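# Four arms build a self-supporting stick ring over well

## Task

Four desks surround a square opening called the well, with only floor beneath it. Its centre is at x = 0, y = 0 in the scene frame, and its edges are parallel to x and y. Each desk has one arm bolted to it (metres; heading in degrees counter-clockwise from +x): arm1 at x=+0.22 y=+0.56 z=+0.72 heading -90; arm2 at x=-0.52 y=+0.50 z=+0.72 heading -90; arm3 at x=-0.22 y=-0.56 z=+0.72 heading +90; arm4 at x=+0.52 y=-0.50 z=+0.72 heading +90. Using wooden sticks, make a closed ring that encircles the well's centre. Every stick must have one end lying on a desk and its other end lying on the following stick in the ring. Sticks may overhang the well, and any number of the arms may help. At the end the ring has to stand without any robot holding it up. Then every arm must release its stick and withdraw.

## Robot and tools

Robots: four identical i2rt Big YAM arms named arm1, arm2, arm3 and arm4, each bolted to its own desk. Every arm has six revolute joints, a two-finger gripper and a wrist camera. With joints 1 and 6 at zero and the hand level and pointing ahead, the wrist camera rides on top of the hand and looks toward the fingertips. The hand can reach roughly 1.0 m from the joint-1 axis. A fixed room camera, cam_high, watches the whole scene.

Frames: there is one shared scene frame with its origin on the floor and +z pointing up. The well centre is at x=0, y=0, and the desk tops are near z=0.72. The hand point lies midway between the fingertips. The hand z axis runs along the fingers, and the fingers open and close along the hand y axis. Foot poses are not printed, so the bolt positions in the task are only approximate.

Tool execute_actions: the argument actions is a list with either one action or none. An action is an object keyed by arm name, and each arm entry holds a joints object. Inside joints, each value is an absolute target, not an offset, and is named by key. The keys and their ranges are: joint1_rad -2.879 to 2.879, which turns the whole arm about its foot; positive is counter-clockwise seen from above, and 0 points the arm the way its foot faces. joint2_rad 0 to 3.141 is the shoulder: 0 points the upper arm backward and about level, and larger values lift it up and then forward. joint3_rad 0 to 3.019 is the elbow: 0 folds the forearm onto the upper arm, and larger values open it. joint4_rad -1.692 to 1.57 pitches the hand, and positive tilts the fingers up. joint5_rad -1.57 to 1.57 yaws the hand, and positive goes to the arm's right. joint6_rad -2.094 to 2.094 rolls the hand, and positive is clockwise when seen from behind the hand. gripper_m 0 to 0.093 is the fingertip gap in metres. Joint values are radians. The arrival tolerances are ±0.045, 0.14, 0.09, 0.055, 0.03 and 0.035 rad for joints 1 to 6, and ±0.003 m for the gripper. All motions in one action begin together but may finish at different moments. Joints move at unequal speeds, so the hand can sweep a wide arc between postures. Any joint or arm you leave out may keep pushing toward its earlier target. An unknown key or an out-of-range number rejects the entire call, and then nothing moves. The optional cameras argument lists names from arm1_cam_wrist, arm2_cam_wrist, arm3_cam_wrist, arm4_cam_wrist, cam_high and all. Leaving it out, null or ["all"] returns every camera, while [] returns none. If one call reports a stop, the later motion calls in that same reply are skipped.

Tool wait: seconds, from 0 to 10. It commands nothing new and returns state and images.

Tool zoom_image: camera plus region [x0, y0, x1, y1] in pixels of that camera's most recent full image, with the origin at the top-left. The region can be at most 504 by 504. Wrist images are 616x616 fisheye, and cam_high is 896x504.

Tool finished_scene: scene (integer). It closes the current scene for good after the last command has been held, and its result says whether the goal was met.

Result lines: joint_positions gives the current angles. joint torques list the drive outputs for joints 1 to 6; these are never zero even in free air and carry offsets and noise. joint_status says how each commanded motion ended. off_target means the joint stopped short and may still be pushing. contact_stop and time_out mean it now holds where it stopped; after time_out, though, it may keep a nearby target and push on, and on_its_own will show this. To relieve that push, command the reported position. "joint command not followed", often followed by a cause line, means the self and inter-arm collision check blocked those joint targets. The gripper part of the action still runs, and blocked joints show not_followed and may be retried later. on_its_own lists behaviour you did not command in that call, and its "held at" is a target, not the actual position. A tiny change from the current position may produce no motion. Joints carrying a load sag over time.

Hazards: the arms do not stop when they touch something and can press very hard. A forceful squeeze between two robots ends the run, and a strong hit can as well. The collision check can react too late, and it ignores fingers, gripper housings and wrist cameras. Nothing in the state reports robot-to-robot contact, but contact through a held object does not count. Avoid dropping, slipping or slamming sticks, and never knock anything out of the work area, because that fails the task. Loose objects may occasionally get a short shove from outside. Sustained effort heats the motors. A MOTOR HOT line appears from 85 °C, and at 100 °C that arm goes limp and falls, with an OVER-TEMPERATURE FAULT reported and its keys showing limit_stop_at_motor_heat; resend the targets afterwards. Before finishing, confirm in the images that every stick rests on a desk and on its neighbour, then open the grippers and move all arms away.

Each tool is called as name([rows], argument=value, ...), one row to a line, values as JSON.

## Session

execute_actions(actions=[])

Scene clock: 0.00 s.
Joint torques (N m, as the arm reports them, + toward a larger angle): no reading
Motor temperatures (°C, as the motors report them): arm1=[22 23 25 24 25 24] | arm2=[22 24 22 24 25 24] | arm3=[21 22 22 26 24 25] | arm4=[23 23 22 25 24 22]
arm1.joint_positions: joint1_rad=-0.125 joint2_rad=+0.514 joint3_rad=+1.435 joint4_rad=-1.390 joint5_rad=-0.213 joint6_rad=+0.026 gripper_m=+0.094
arm1.joint_status: not commanded
arm1.hand: x=+0.2361 y=+0.3926 z=+1.3212 quat_wxyz=(-0.424, -0.596, -0.599, +0.325) (m; scene frame)
arm2.joint_positions: joint1_rad=+0.088 joint2_rad=+0.477 joint3_rad=+1.406 joint4_rad=-1.293 joint5_rad=-0.214 joint6_rad=-0.288 gripper_m=+0.095
arm2.joint_status: not commanded
arm2.hand: x=-0.4561 y=+0.3330 z=+1.3631 quat_wxyz=(-0.425, -0.398, -0.720, +0.377) (m; scene frame)
arm3.joint_positions: joint1_rad=-0.044 joint2_rad=+0.525 joint3_rad=+1.443 joint4_rad=-1.462 joint5_rad=+0.118 joint6_rad=+0.001 gripper_m=+0.094
arm3.joint_status: not commanded
arm3.hand: x=-0.1946 y=-0.3855 z=+1.3805 quat_wxyz=(-0.382, +0.592, -0.640, -0.306) (m; scene frame)
arm4.joint_positions: joint1_rad=-0.440 joint2_rad=+0.559 joint3_rad=+1.387 joint4_rad=-1.262 joint5_rad=+0.066 joint6_rad=+0.472 gripper_m=+0.094
arm4.joint_status: not commanded
arm4.hand: x=+0.6234 y=-0.3163 z=+1.3145 quat_wxyz=(-0.406, +0.242, -0.803, -0.362) (m; scene frame)
pictures: arm1_cam_wrist, arm2_cam_wrist, arm3_cam_wrist, arm4_cam_wrist, cam_high
Images, in order (width x height): arm1_cam_wrist 616x616, arm2_cam_wrist 616x616, arm3_cam_wrist 616x616, arm4_cam_wrist 616x616, cam_high 896x504.

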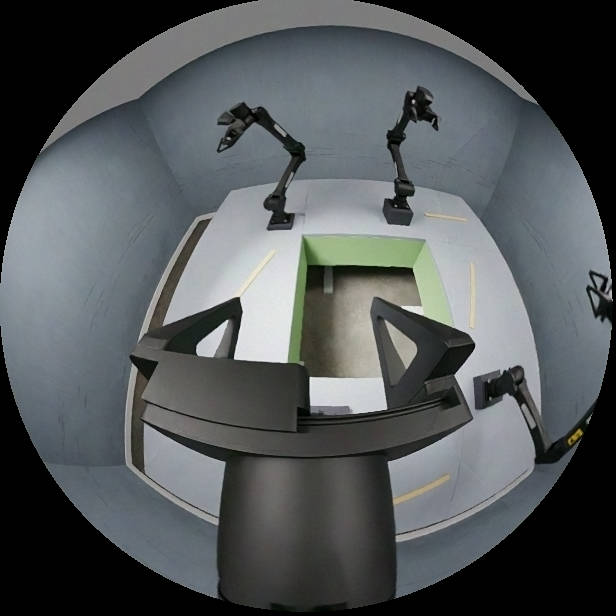

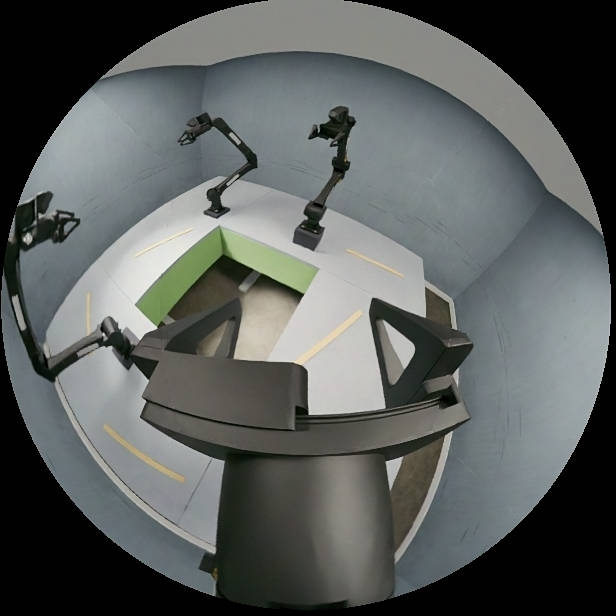

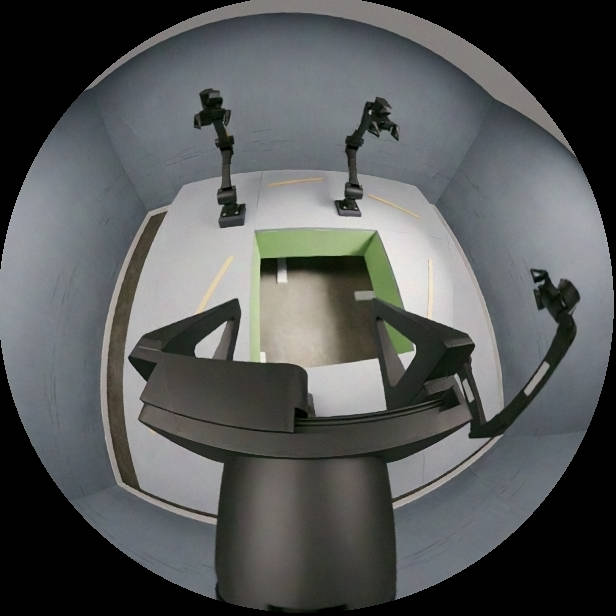

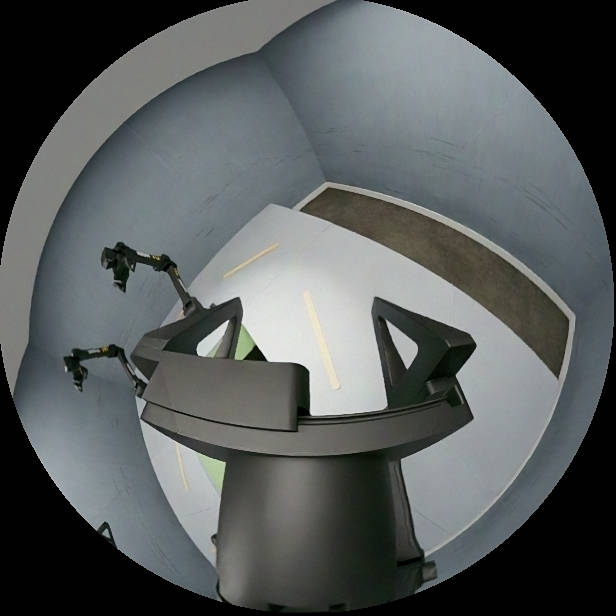

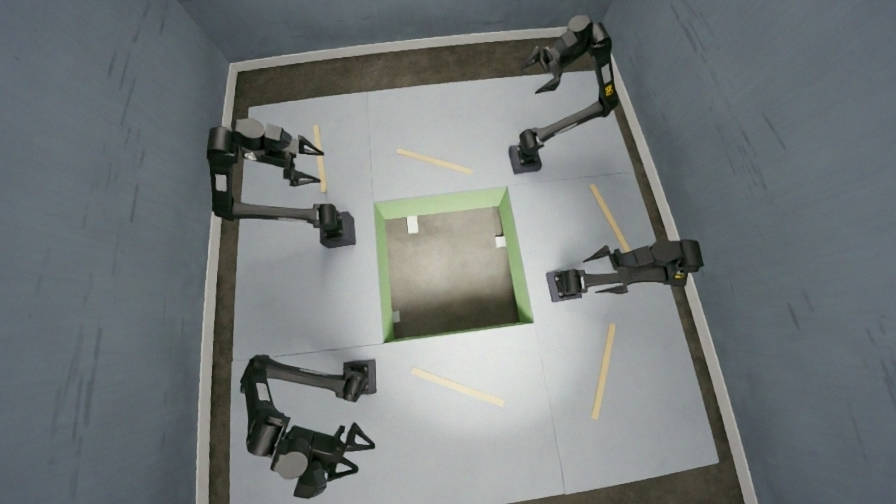

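zoom_image(camera="cam_high", region=[280, 100, 660, 440])

execute_actions([
  {"arm1":{"joints":{"joint1_rad":1.6,"joint2_rad":1.5,"joint3_rad":1.3,"joint4_rad":-1.37,"joint5_rad":0,"joint6_rad":0}},"arm2":{"joints":{"joint1_rad":-0.15,"joint2_rad":1.7,"joint3_rad":1.5,"joint4_rad":-1.37,"joint5_rad":0,"joint6_rad":0}},"arm3":{"joints":{"joint1_rad":1.6,"joint2_rad":1.4,"joint3_rad":1.1,"joint4_rad":-1.27,"joint5_rad":0,"joint6_rad":0}},"arm4":{"joints":{"joint1_rad":-0.15,"joint2_rad":1.8,"joint3_rad":1.4,"joint4_rad":-1.17,"joint5_rad":0,"joint6_rad":0}}},
])

Region (280, 100, 660, 440) of cam_high's 896x504 image, scaled by 1.326, with more detail than that image has; it fills the top 451 rows of this view, and the rest is white.

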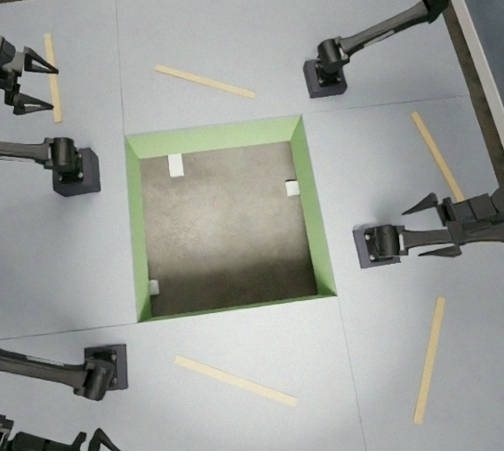

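Scene clock: 31.60 s.
Joint torques (N m, as the arm reports them, + toward a larger angle): arm1=[  0.37 -12.99   9.22  -0.42   0.09  -0.03] | arm2=[ -1.12 -13.62   9.97  -0.1    0.3    0.01] | arm3=[-0.23 -6.51 10.82  0.62  0.17 -0.04] | arm4=[  0.73 -17.86   8.74   1.03  -0.04  -0.08]
Motor temperatures (°C, as the motors report them): arm1=[22 23 28 24 25 24] | arm2=[22 24 25 24 25 24] | arm3=[21 22 25 26 24 25] | arm4=[23 23 26 25 24 22]
arm1.joint_positions: joint1_rad=+1.606 joint2_rad=+1.506 joint3_rad=+1.298 joint4_rad=-1.371 joint5_rad=-0.001 joint6_rad=+0.007 gripper_m=+0.094
arm1.joint_status: all done
arm1.hand: x=+0.6534 y=+0.5873 z=+0.9351 quat_wxyz=(+0.005, +0.025, -1.000, +0.007) (m; scene frame)
arm2.joint_positions: joint1_rad=-0.142 joint2_rad=+1.706 joint3_rad=+1.483 joint4_rad=-1.358 joint5_rad=-0.003 joint6_rad=-0.016 gripper_m=+0.095
arm2.joint_status: all done
arm2.hand: x=-0.5756 y=-0.0072 z=+0.9460 quat_wxyz=(+0.008, -0.741, -0.671, +0.000) (m; scene frame)
arm3.joint_positions: joint1_rad=+1.596 joint2_rad=+1.407 joint3_rad=+1.086 joint4_rad=-1.277 joint5_rad=-0.001 joint6_rad=+0.001 gripper_m=+0.094
arm3.joint_status: all done
arm3.hand: x=-0.5990 y=-0.5805 z=+0.9751 quat_wxyz=(+0.005, +0.999, +0.028, +0.014) (m; scene frame)
arm4.joint_positions: joint1_rad=-0.160 joint2_rad=+1.804 joint3_rad=+1.387 joint4_rad=-1.181 joint5_rad=+0.003 joint6_rad=+0.012 gripper_m=+0.094
arm4.joint_status: all done
arm4.hand: x=+0.6197 y=+0.0076 z=+0.8332 quat_wxyz=(+0.002, +0.631, -0.776, +0.010) (m; scene frame)
pictures: arm1_cam_wrist, arm2_cam_wrist, arm3_cam_wrist, arm4_cam_wrist, cam_high
Images, in order (width x height): arm1_cam_wrist 616x616, arm2_cam_wrist 616x616, arm3_cam_wrist 616x616, arm4_cam_wrist 616x616, cam_high 896x504.

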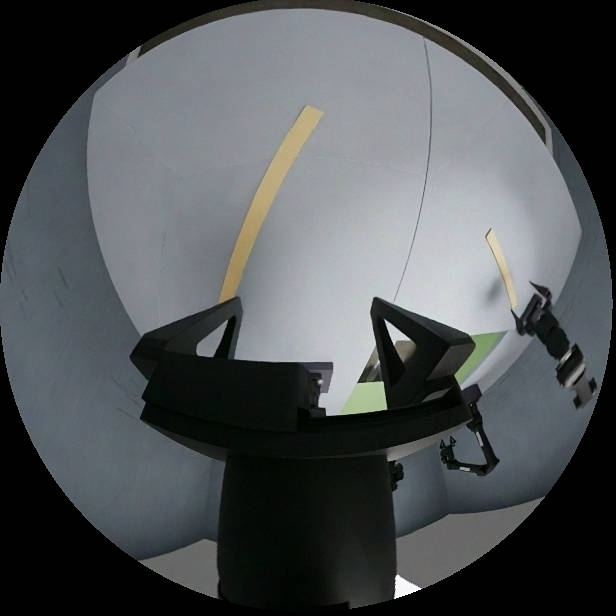

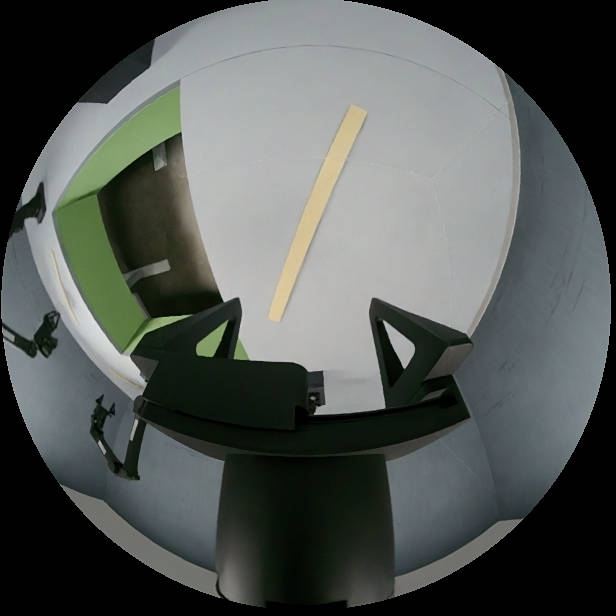

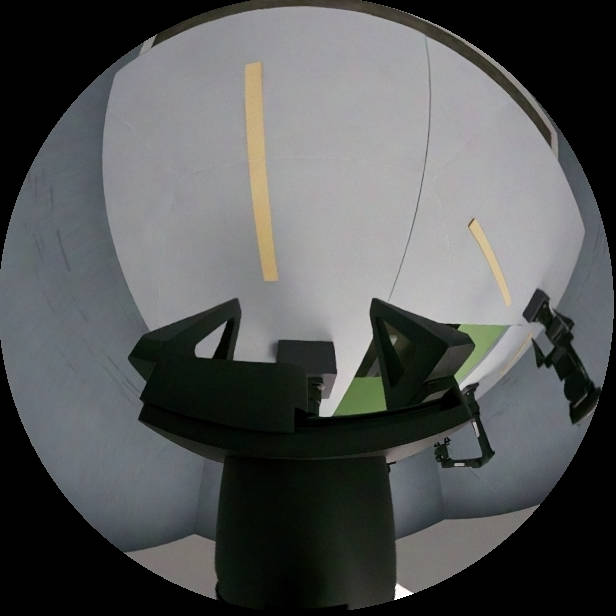

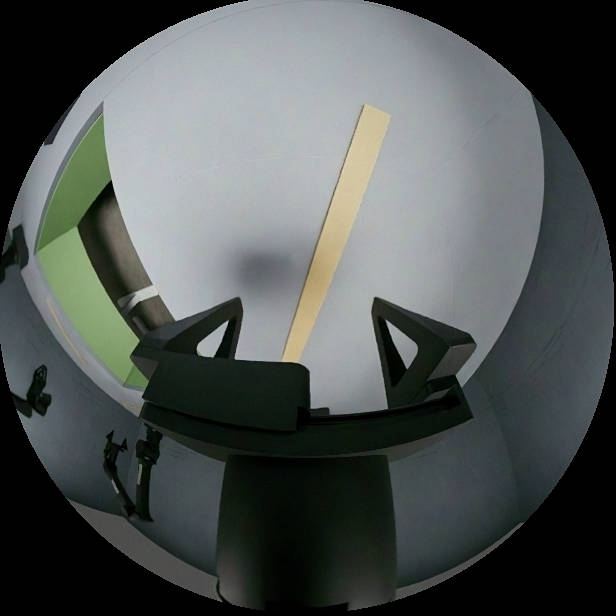

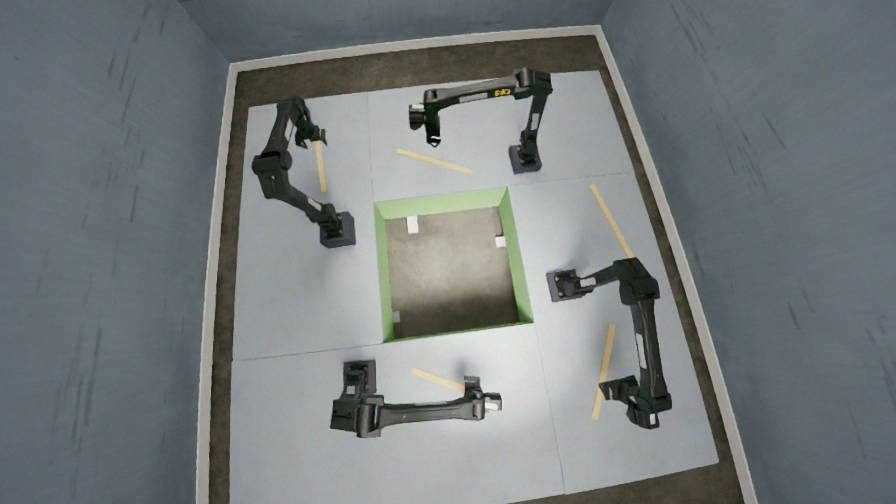

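execute_actions([
  {"arm1":{"joints":{"joint1_rad":1.975,"joint2_rad":1.384,"joint3_rad":0.845,"joint4_rad":-1.025,"joint6_rad":0.87}},"arm2":{"joints":{"joint1_rad":-0.097,"joint2_rad":1.605,"joint3_rad":0.995,"joint4_rad":-0.95,"joint6_rad":0.37}},"arm3":{"joints":{"joint1_rad":1.807,"joint2_rad":1.663,"joint3_rad":0.85,"joint4_rad":-0.746,"joint6_rad":0.17}},"arm4":{"joints":{"joint1_rad":-0.11,"joint2_rad":1.414,"joint3_rad":0.905,"joint4_rad":-1.053,"joint6_rad":0.305}}},
])

Scene clock: 141.03 s.
Joint torques (N m, as the arm reports them, + toward a larger angle): arm1=[-0.02 -9.05  8.55  0.02  0.18  0.12] | arm2=[-0.26 -9.84  7.91  0.85  0.3   0.01] | arm3=[-1.06 -7.84  8.7   1.06  0.19  0.07] | arm4=[ 0.29 -9.11  8.02  1.22 -0.01  0.16]
Motor temperatures (°C, as the motors report them): arm1=[22 25 31 24 25 24] | arm2=[22 26 27 24 25 24] | arm3=[21 24 28 26 24 25] | arm4=[23 26 28 25 24 22]
arm1.joint_positions: joint1_rad=+1.983 joint2_rad=+1.383 joint3_rad=+0.838 joint4_rad=-1.038 joint5_rad=-0.001 joint6_rad=+0.862 gripper_m=+0.094
arm1.joint_status: all done
arm1.hand: x=+0.5268 y=+0.7043 z=+0.8168 quat_wxyz=(+0.005, -0.212, -0.977, +0.010) (m; scene frame)
arm2.joint_positions: joint1_rad=-0.098 joint2_rad=+1.605 joint3_rad=+0.987 joint4_rad=-0.964 joint5_rad=-0.002 joint6_rad=+0.355 gripper_m=+0.095
arm2.joint_status: all done
arm2.hand: x=-0.5482 y=+0.0895 z=+0.8192 quat_wxyz=(+0.008, -0.840, -0.542, +0.002) (m; scene frame)
arm3.joint_positions: joint1_rad=+1.813 joint2_rad=+1.672 joint3_rad=+0.829 joint4_rad=-0.762 joint5_rad=-0.001 joint6_rad=+0.160 gripper_m=+0.094
arm3.joint_status: all done
arm3.hand: x=-0.5761 y=-0.6612 z=+0.7964 quat_wxyz=(+0.001, +0.998, +0.057, +0.017) (m; scene frame)
arm4.joint_positions: joint1_rad=-0.114 joint2_rad=+1.408 joint3_rad=+0.898 joint4_rad=-1.067 joint5_rad=+0.003 joint6_rad=+0.293 gripper_m=+0.094
arm4.joint_status: all done
arm4.hand: x=+0.5730 y=-0.1454 z=+0.8312 quat_wxyz=(-0.006, +0.535, -0.845, +0.003) (m; scene frame)
pictures: arm1_cam_wrist, arm2_cam_wrist, arm3_cam_wrist, arm4_cam_wrist, cam_high
Images, in order (width x height): arm1_cam_wrist 616x616, arm2_cam_wrist 616x616, arm3_cam_wrist 616x616, arm4_cam_wrist 616x616, cam_high 896x504.

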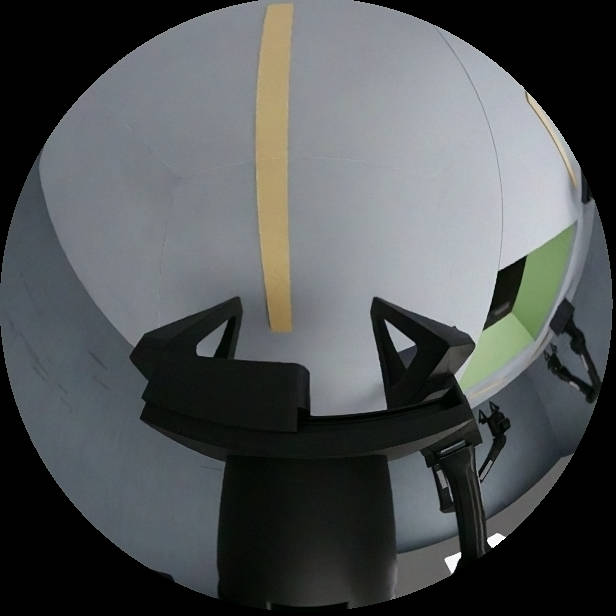

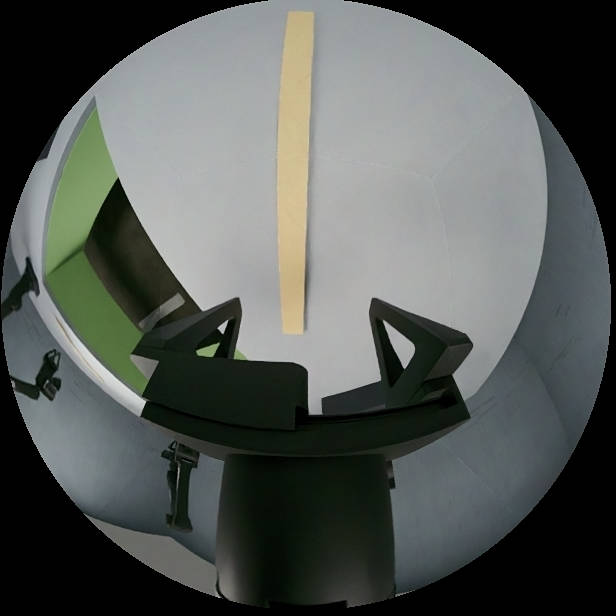

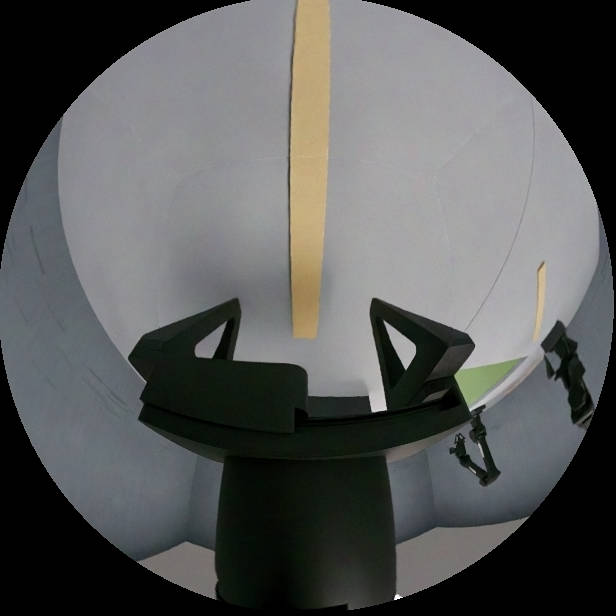

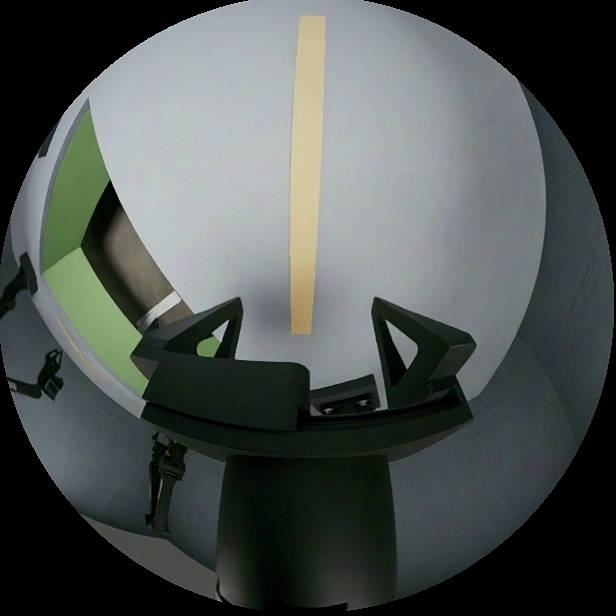

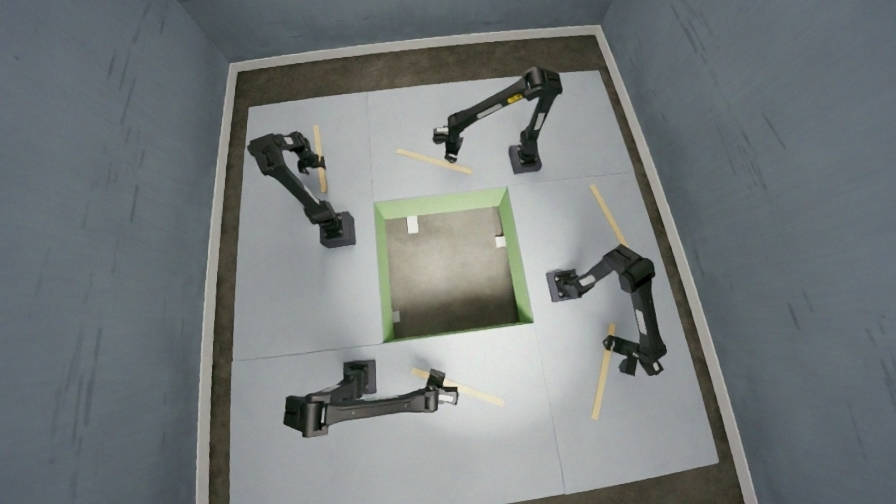

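execute_actions([
  {"arm1":{"joints":{"joint1_rad":2.0,"joint2_rad":1.595,"joint3_rad":0.832,"joint4_rad":-0.784,"joint6_rad":0.895}},"arm2":{"joints":{"joint1_rad":-0.082,"joint2_rad":1.783,"joint3_rad":0.975,"joint4_rad":-0.737,"joint6_rad":0.405}},"arm3":{"joints":{"joint1_rad":1.80,"joint2_rad":1.832,"joint3_rad":0.865,"joint4_rad":-0.565,"joint6_rad":0.19}},"arm4":{"joints":{"joint1_rad":-0.115,"joint2_rad":1.594,"joint3_rad":0.823,"joint4_rad":-0.774,"joint6_rad":0.34}}},
])

Scene clock: 188.97 s.
Joint torques (N m, as the arm reports them, + toward a larger angle): arm1=[  1.4  -11.73   6.91   0.08   0.18   0.08] | arm2=[  0.53 -12.72   6.64   0.82   0.32   0.01] | arm3=[-1.55 -9.22  7.61  1.1   0.16  0.07] | arm4=[ -0.12 -12.59   6.68   1.28  -0.01   0.16]
Motor temperatures (°C, as the motors report them): arm1=[22 25 31 24 25 24] | arm2=[22 26 27 24 25 24] | arm3=[21 24 27 26 24 25] | arm4=[23 25 28 25 24 22]
arm1.joint_positions: joint1_rad=+1.993 joint2_rad=+1.601 joint3_rad=+0.830 joint4_rad=-0.798 joint5_rad=-0.001 joint6_rad=+0.887 gripper_m=+0.094
arm1.joint_status: all done
arm1.hand: x=+0.5563 y=+0.7211 z=+0.7404 quat_wxyz=(-0.001, -0.219, -0.976, +0.006) (m; scene frame)
arm2.joint_positions: joint1_rad=-0.093 joint2_rad=+1.800 joint3_rad=+0.967 joint4_rad=-0.751 joint5_rad=-0.002 joint6_rad=+0.389 gripper_m=+0.095
arm2.joint_status: all done
arm2.hand: x=-0.5482 y=+0.0731 z=+0.7350 quat_wxyz=(+0.009, -0.848, -0.530, +0.001) (m; scene frame)
arm3.joint_positions: joint1_rad=+1.812 joint2_rad=+1.845 joint3_rad=+0.842 joint4_rad=-0.582 joint5_rad=+0.000 joint6_rad=+0.180 gripper_m=+0.094
arm3.joint_status: all done
arm3.hand: x=-0.5944 y=-0.6665 z=+0.7358 quat_wxyz=(+0.003, +0.999, +0.047, +0.006) (m; scene frame)
arm4.joint_positions: joint1_rad=-0.114 joint2_rad=+1.608 joint3_rad=+0.815 joint4_rad=-0.790 joint5_rad=+0.003 joint6_rad=+0.328 gripper_m=+0.094
arm4.joint_status: all done
arm4.hand: x=+0.5756 y=-0.1351 z=+0.7369 quat_wxyz=(-0.005, +0.520, -0.854, +0.005) (m; scene frame)
pictures: arm1_cam_wrist, arm2_cam_wrist, arm3_cam_wrist, arm4_cam_wrist, cam_high
Images, in order (width x height): arm1_cam_wrist 616x616, arm2_cam_wrist 616x616, arm3_cam_wrist 616x616, arm4_cam_wrist 616x616, cam_high 896x504.

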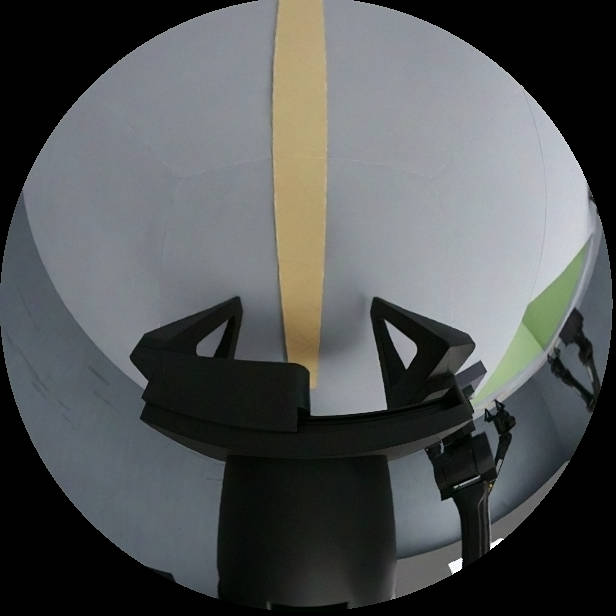

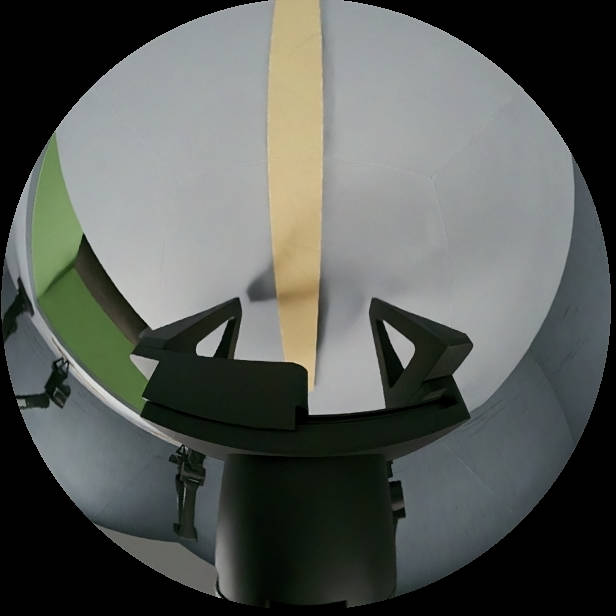

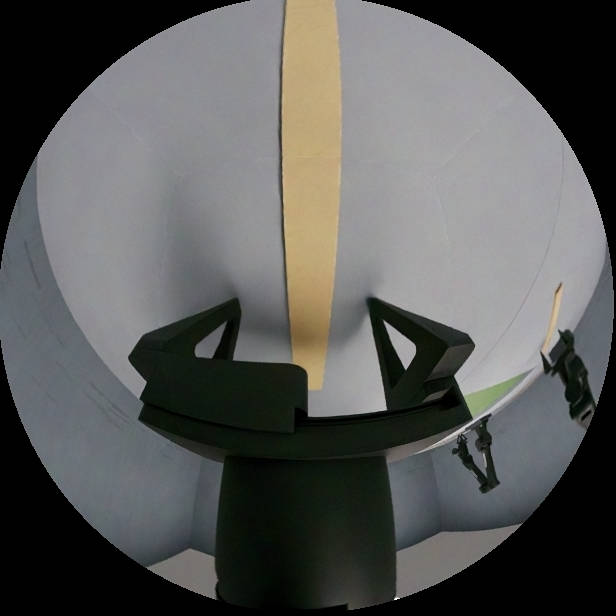

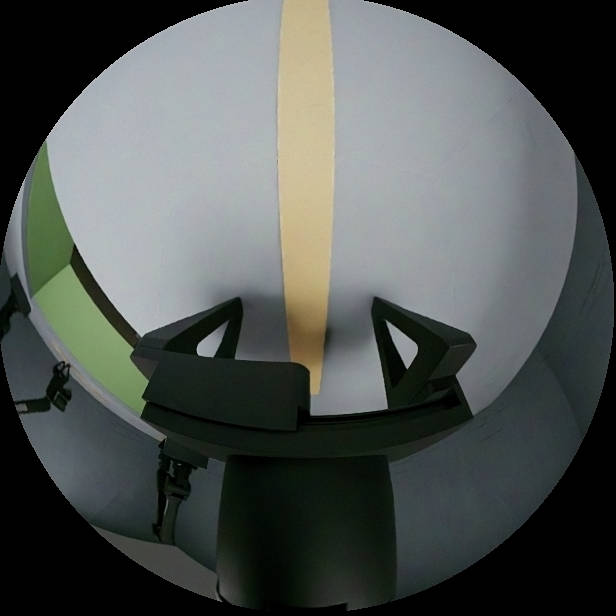

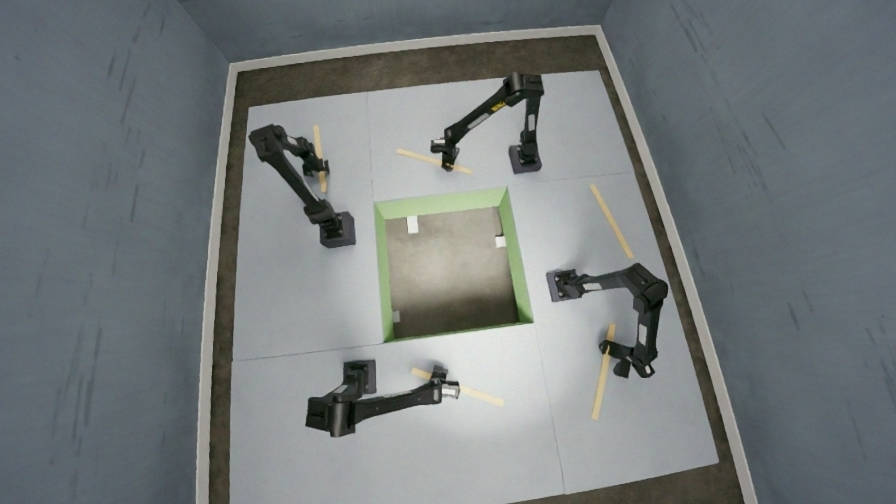

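execute_actions([
  {"arm1":{"joints":{"joint1_rad":2.012,"joint2_rad":1.652,"joint4_rad":-0.732}},"arm2":{"joints":{"joint1_rad":-0.066,"joint2_rad":1.828,"joint4_rad":-0.69,"joint6_rad":0.42}},"arm3":{"joints":{"joint2_rad":1.878,"joint4_rad":-0.512}},"arm4":{"joints":{"joint2_rad":1.648,"joint4_rad":-0.715}}},
], cameras=["arm2_cam_wrist"])

Scene clock: 198.97 s.
Joint torques (N m, as the arm reports them, + toward a larger angle): arm1=[ 1.41 -9.67  6.76  0.02  0.14  0.07] | arm2=[  0.08 -10.67   6.67   0.92   0.31   0.01] | arm3=[-1.72 -6.07  7.61  2.31  0.04 -0.09] | arm4=[-0.12 -8.47  6.68  1.88  0.08  0.16]
Motor temperatures (°C, as the motors report them): arm1=[22 25 31 24 25 24] | arm2=[22 26 26 24 25 24] | arm3=[21 24 27 26 24 25] | arm4=[23 25 28 25 24 22]
arm1.joint_positions: joint1_rad=+2.006 joint2_rad=+1.628 joint3_rad=+0.831 joint4_rad=-0.745 joint5_rad=+0.000 joint6_rad=+0.889 gripper_m=+0.094
arm1.joint_status: all done
arm1.hand: x=+0.5627 y=+0.7294 z=+0.7308 quat_wxyz=(-0.012, -0.214, -0.977, -0.002) (m; scene frame)
arm2.joint_positions: joint1_rad=-0.074 joint2_rad=+1.814 joint3_rad=+0.967 joint4_rad=-0.704 joint5_rad=-0.002 joint6_rad=+0.404 gripper_m=+0.095
arm2.joint_status: all done
arm2.hand: x=-0.5406 y=+0.0636 z=+0.7290 quat_wxyz=(-0.004, -0.847, -0.532, +0.010) (m; scene frame)
arm3.joint_positions: joint1_rad=+1.812 joint2_rad=+1.848 joint3_rad=+0.842 joint4_rad=-0.552 joint5_rad=+0.003 joint6_rad=+0.194 gripper_m=+0.094
arm3.joint_status: all done
arm3.hand: x=-0.6009 y=-0.6678 z=+0.7346 quat_wxyz=(+0.005, +0.999, +0.040, -0.007) (m; scene frame)
arm4.joint_positions: joint1_rad=-0.115 joint2_rad=+1.619 joint3_rad=+0.815 joint4_rad=-0.741 joint5_rad=+0.001 joint6_rad=+0.328 gripper_m=+0.094
arm4.joint_status: all done
arm4.hand: x=+0.5769 y=-0.1249 z=+0.7332 quat_wxyz=(-0.016, +0.520, -0.854, -0.010) (m; scene frame)
pictures: arm2_cam_wrist
Images, in order (width x height): arm2_cam_wrist 616x616.

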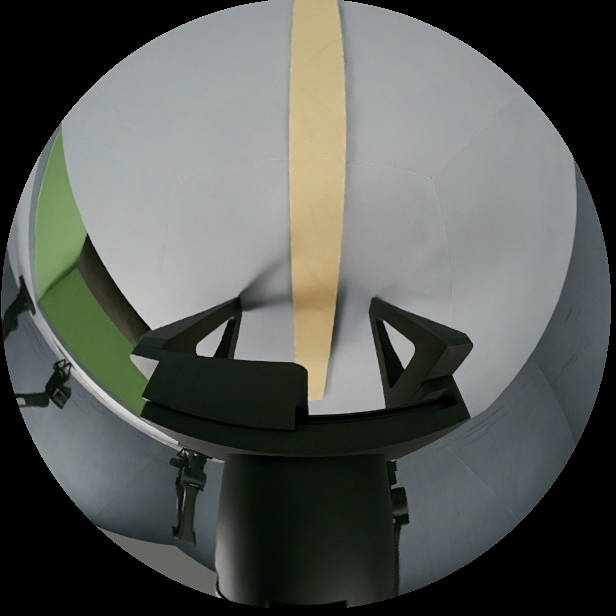

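execute_actions([
  {"arm1":{"joints":{"joint2_rad":1.645,"joint4_rad":-0.76,"gripper_m":0.0}},"arm2":{"joints":{"joint2_rad":1.832,"joint4_rad":-0.72,"gripper_m":0.0}},"arm3":{"joints":{"joint2_rad":1.86,"joint4_rad":-0.55,"gripper_m":0.0}},"arm4":{"joints":{"joint2_rad":1.632,"joint4_rad":-0.76,"gripper_m":0.0}}},
])

Scene clock: 205.50 s.
Joint torques (N m, as the arm reports them, + toward a larger angle): arm1=[  1.23 -10.17   6.73  -0.84   0.1    0.07] | arm2=[  0.16 -10.45   6.59  -0.05   0.3    0.01] | arm3=[-1.49 -7.54  7.6   0.37  0.1  -0.08] | arm4=[ -0.11 -10.12   6.66  -0.05   0.23   0.14]
Motor temperatures (°C, as the motors report them): arm1=[22 25 30 24 25 24] | arm2=[22 26 26 24 25 24] | arm3=[21 24 27 26 24 25] | arm4=[23 25 27 25 24 22]
arm1.joint_positions: joint1_rad=+2.006 joint2_rad=+1.628 joint3_rad=+0.831 joint4_rad=-0.748 joint5_rad=+0.001 joint6_rad=+0.889 gripper_m=+0.027
arm1.joint_status: gripper_m off_target (ended at +0.027, target +0.000); the others done
arm1.hand: x=+0.5623 y=+0.7290 z=+0.7309 quat_wxyz=(-0.011, -0.214, -0.977, -0.001) (m; scene frame)
arm2.joint_positions: joint1_rad=-0.074 joint2_rad=+1.816 joint3_rad=+0.967 joint4_rad=-0.708 joint5_rad=-0.002 joint6_rad=+0.405 gripper_m=+0.028
arm2.joint_status: gripper_m off_target (ended at +0.027, target +0.000); the others done
arm2.hand: x=-0.5406 y=+0.0649 z=+0.7283 quat_wxyz=(-0.002, -0.847, -0.531, +0.009) (m; scene frame)
arm3.joint_positions: joint1_rad=+1.811 joint2_rad=+1.850 joint3_rad=+0.843 joint4_rad=-0.550 joint5_rad=+0.002 joint6_rad=+0.194 gripper_m=+0.027
arm3.joint_status: gripper_m off_target (ended at +0.027, target +0.000); the others done
arm3.hand: x=-0.6014 y=-0.6679 z=+0.7343 quat_wxyz=(+0.006, +0.999, +0.039, -0.007) (m; scene frame)
arm4.joint_positions: joint1_rad=-0.115 joint2_rad=+1.619 joint3_rad=+0.815 joint4_rad=-0.745 joint5_rad=-0.004 joint6_rad=+0.329 gripper_m=+0.027
arm4.joint_status: gripper_m off_target (ended at +0.027, target +0.000); the others done
arm4.hand: x=+0.5760 y=-0.1256 z=+0.7332 quat_wxyz=(-0.013, +0.520, -0.854, -0.010) (m; scene frame)
pictures: arm1_cam_wrist, arm2_cam_wrist, arm3_cam_wrist, arm4_cam_wrist, cam_high
Images, in order (width x height): arm1_cam_wrist 616x616, arm2_cam_wrist 616x616, arm3_cam_wrist 616x616, arm4_cam_wrist 616x616, cam_high 896x504.

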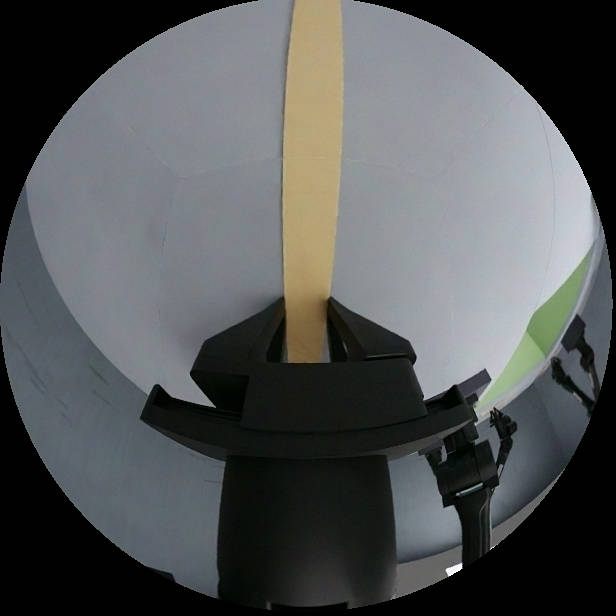

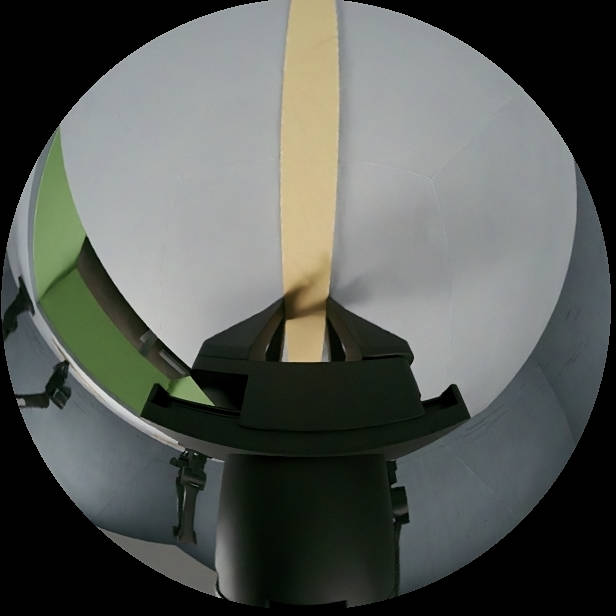

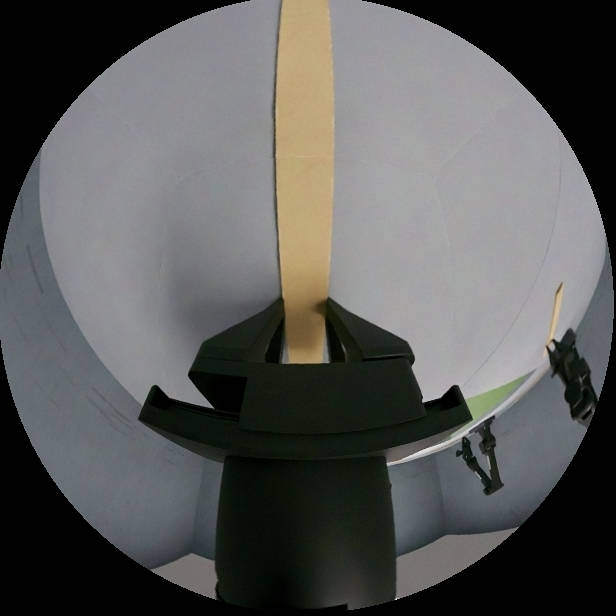

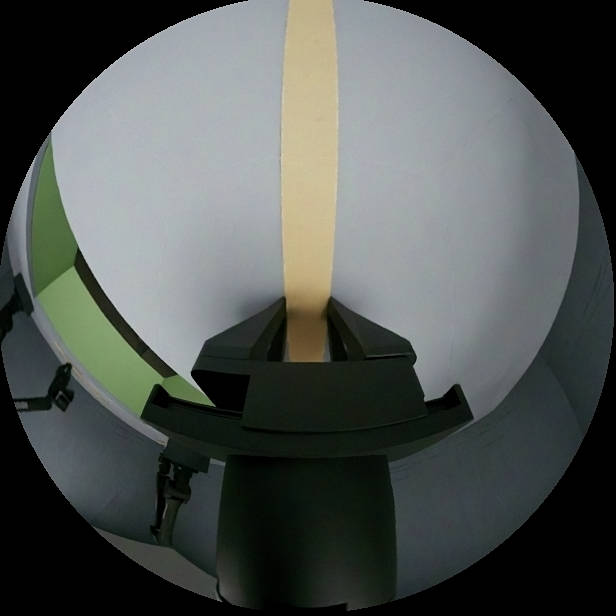

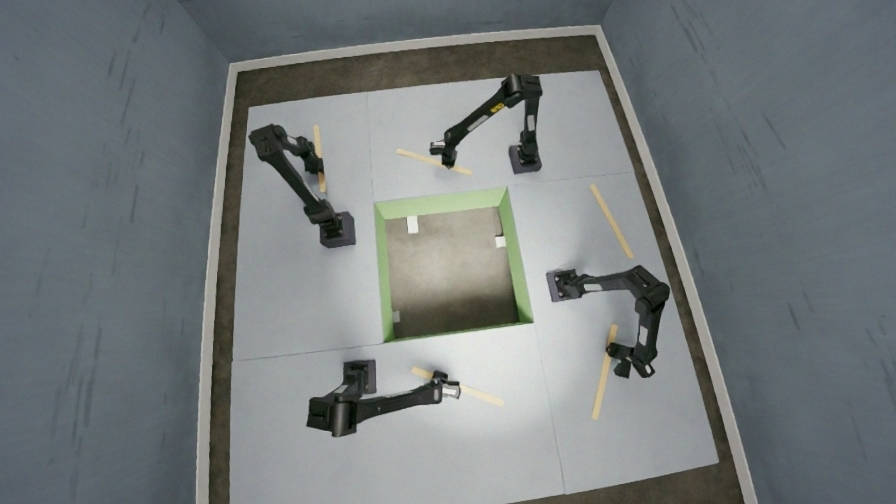

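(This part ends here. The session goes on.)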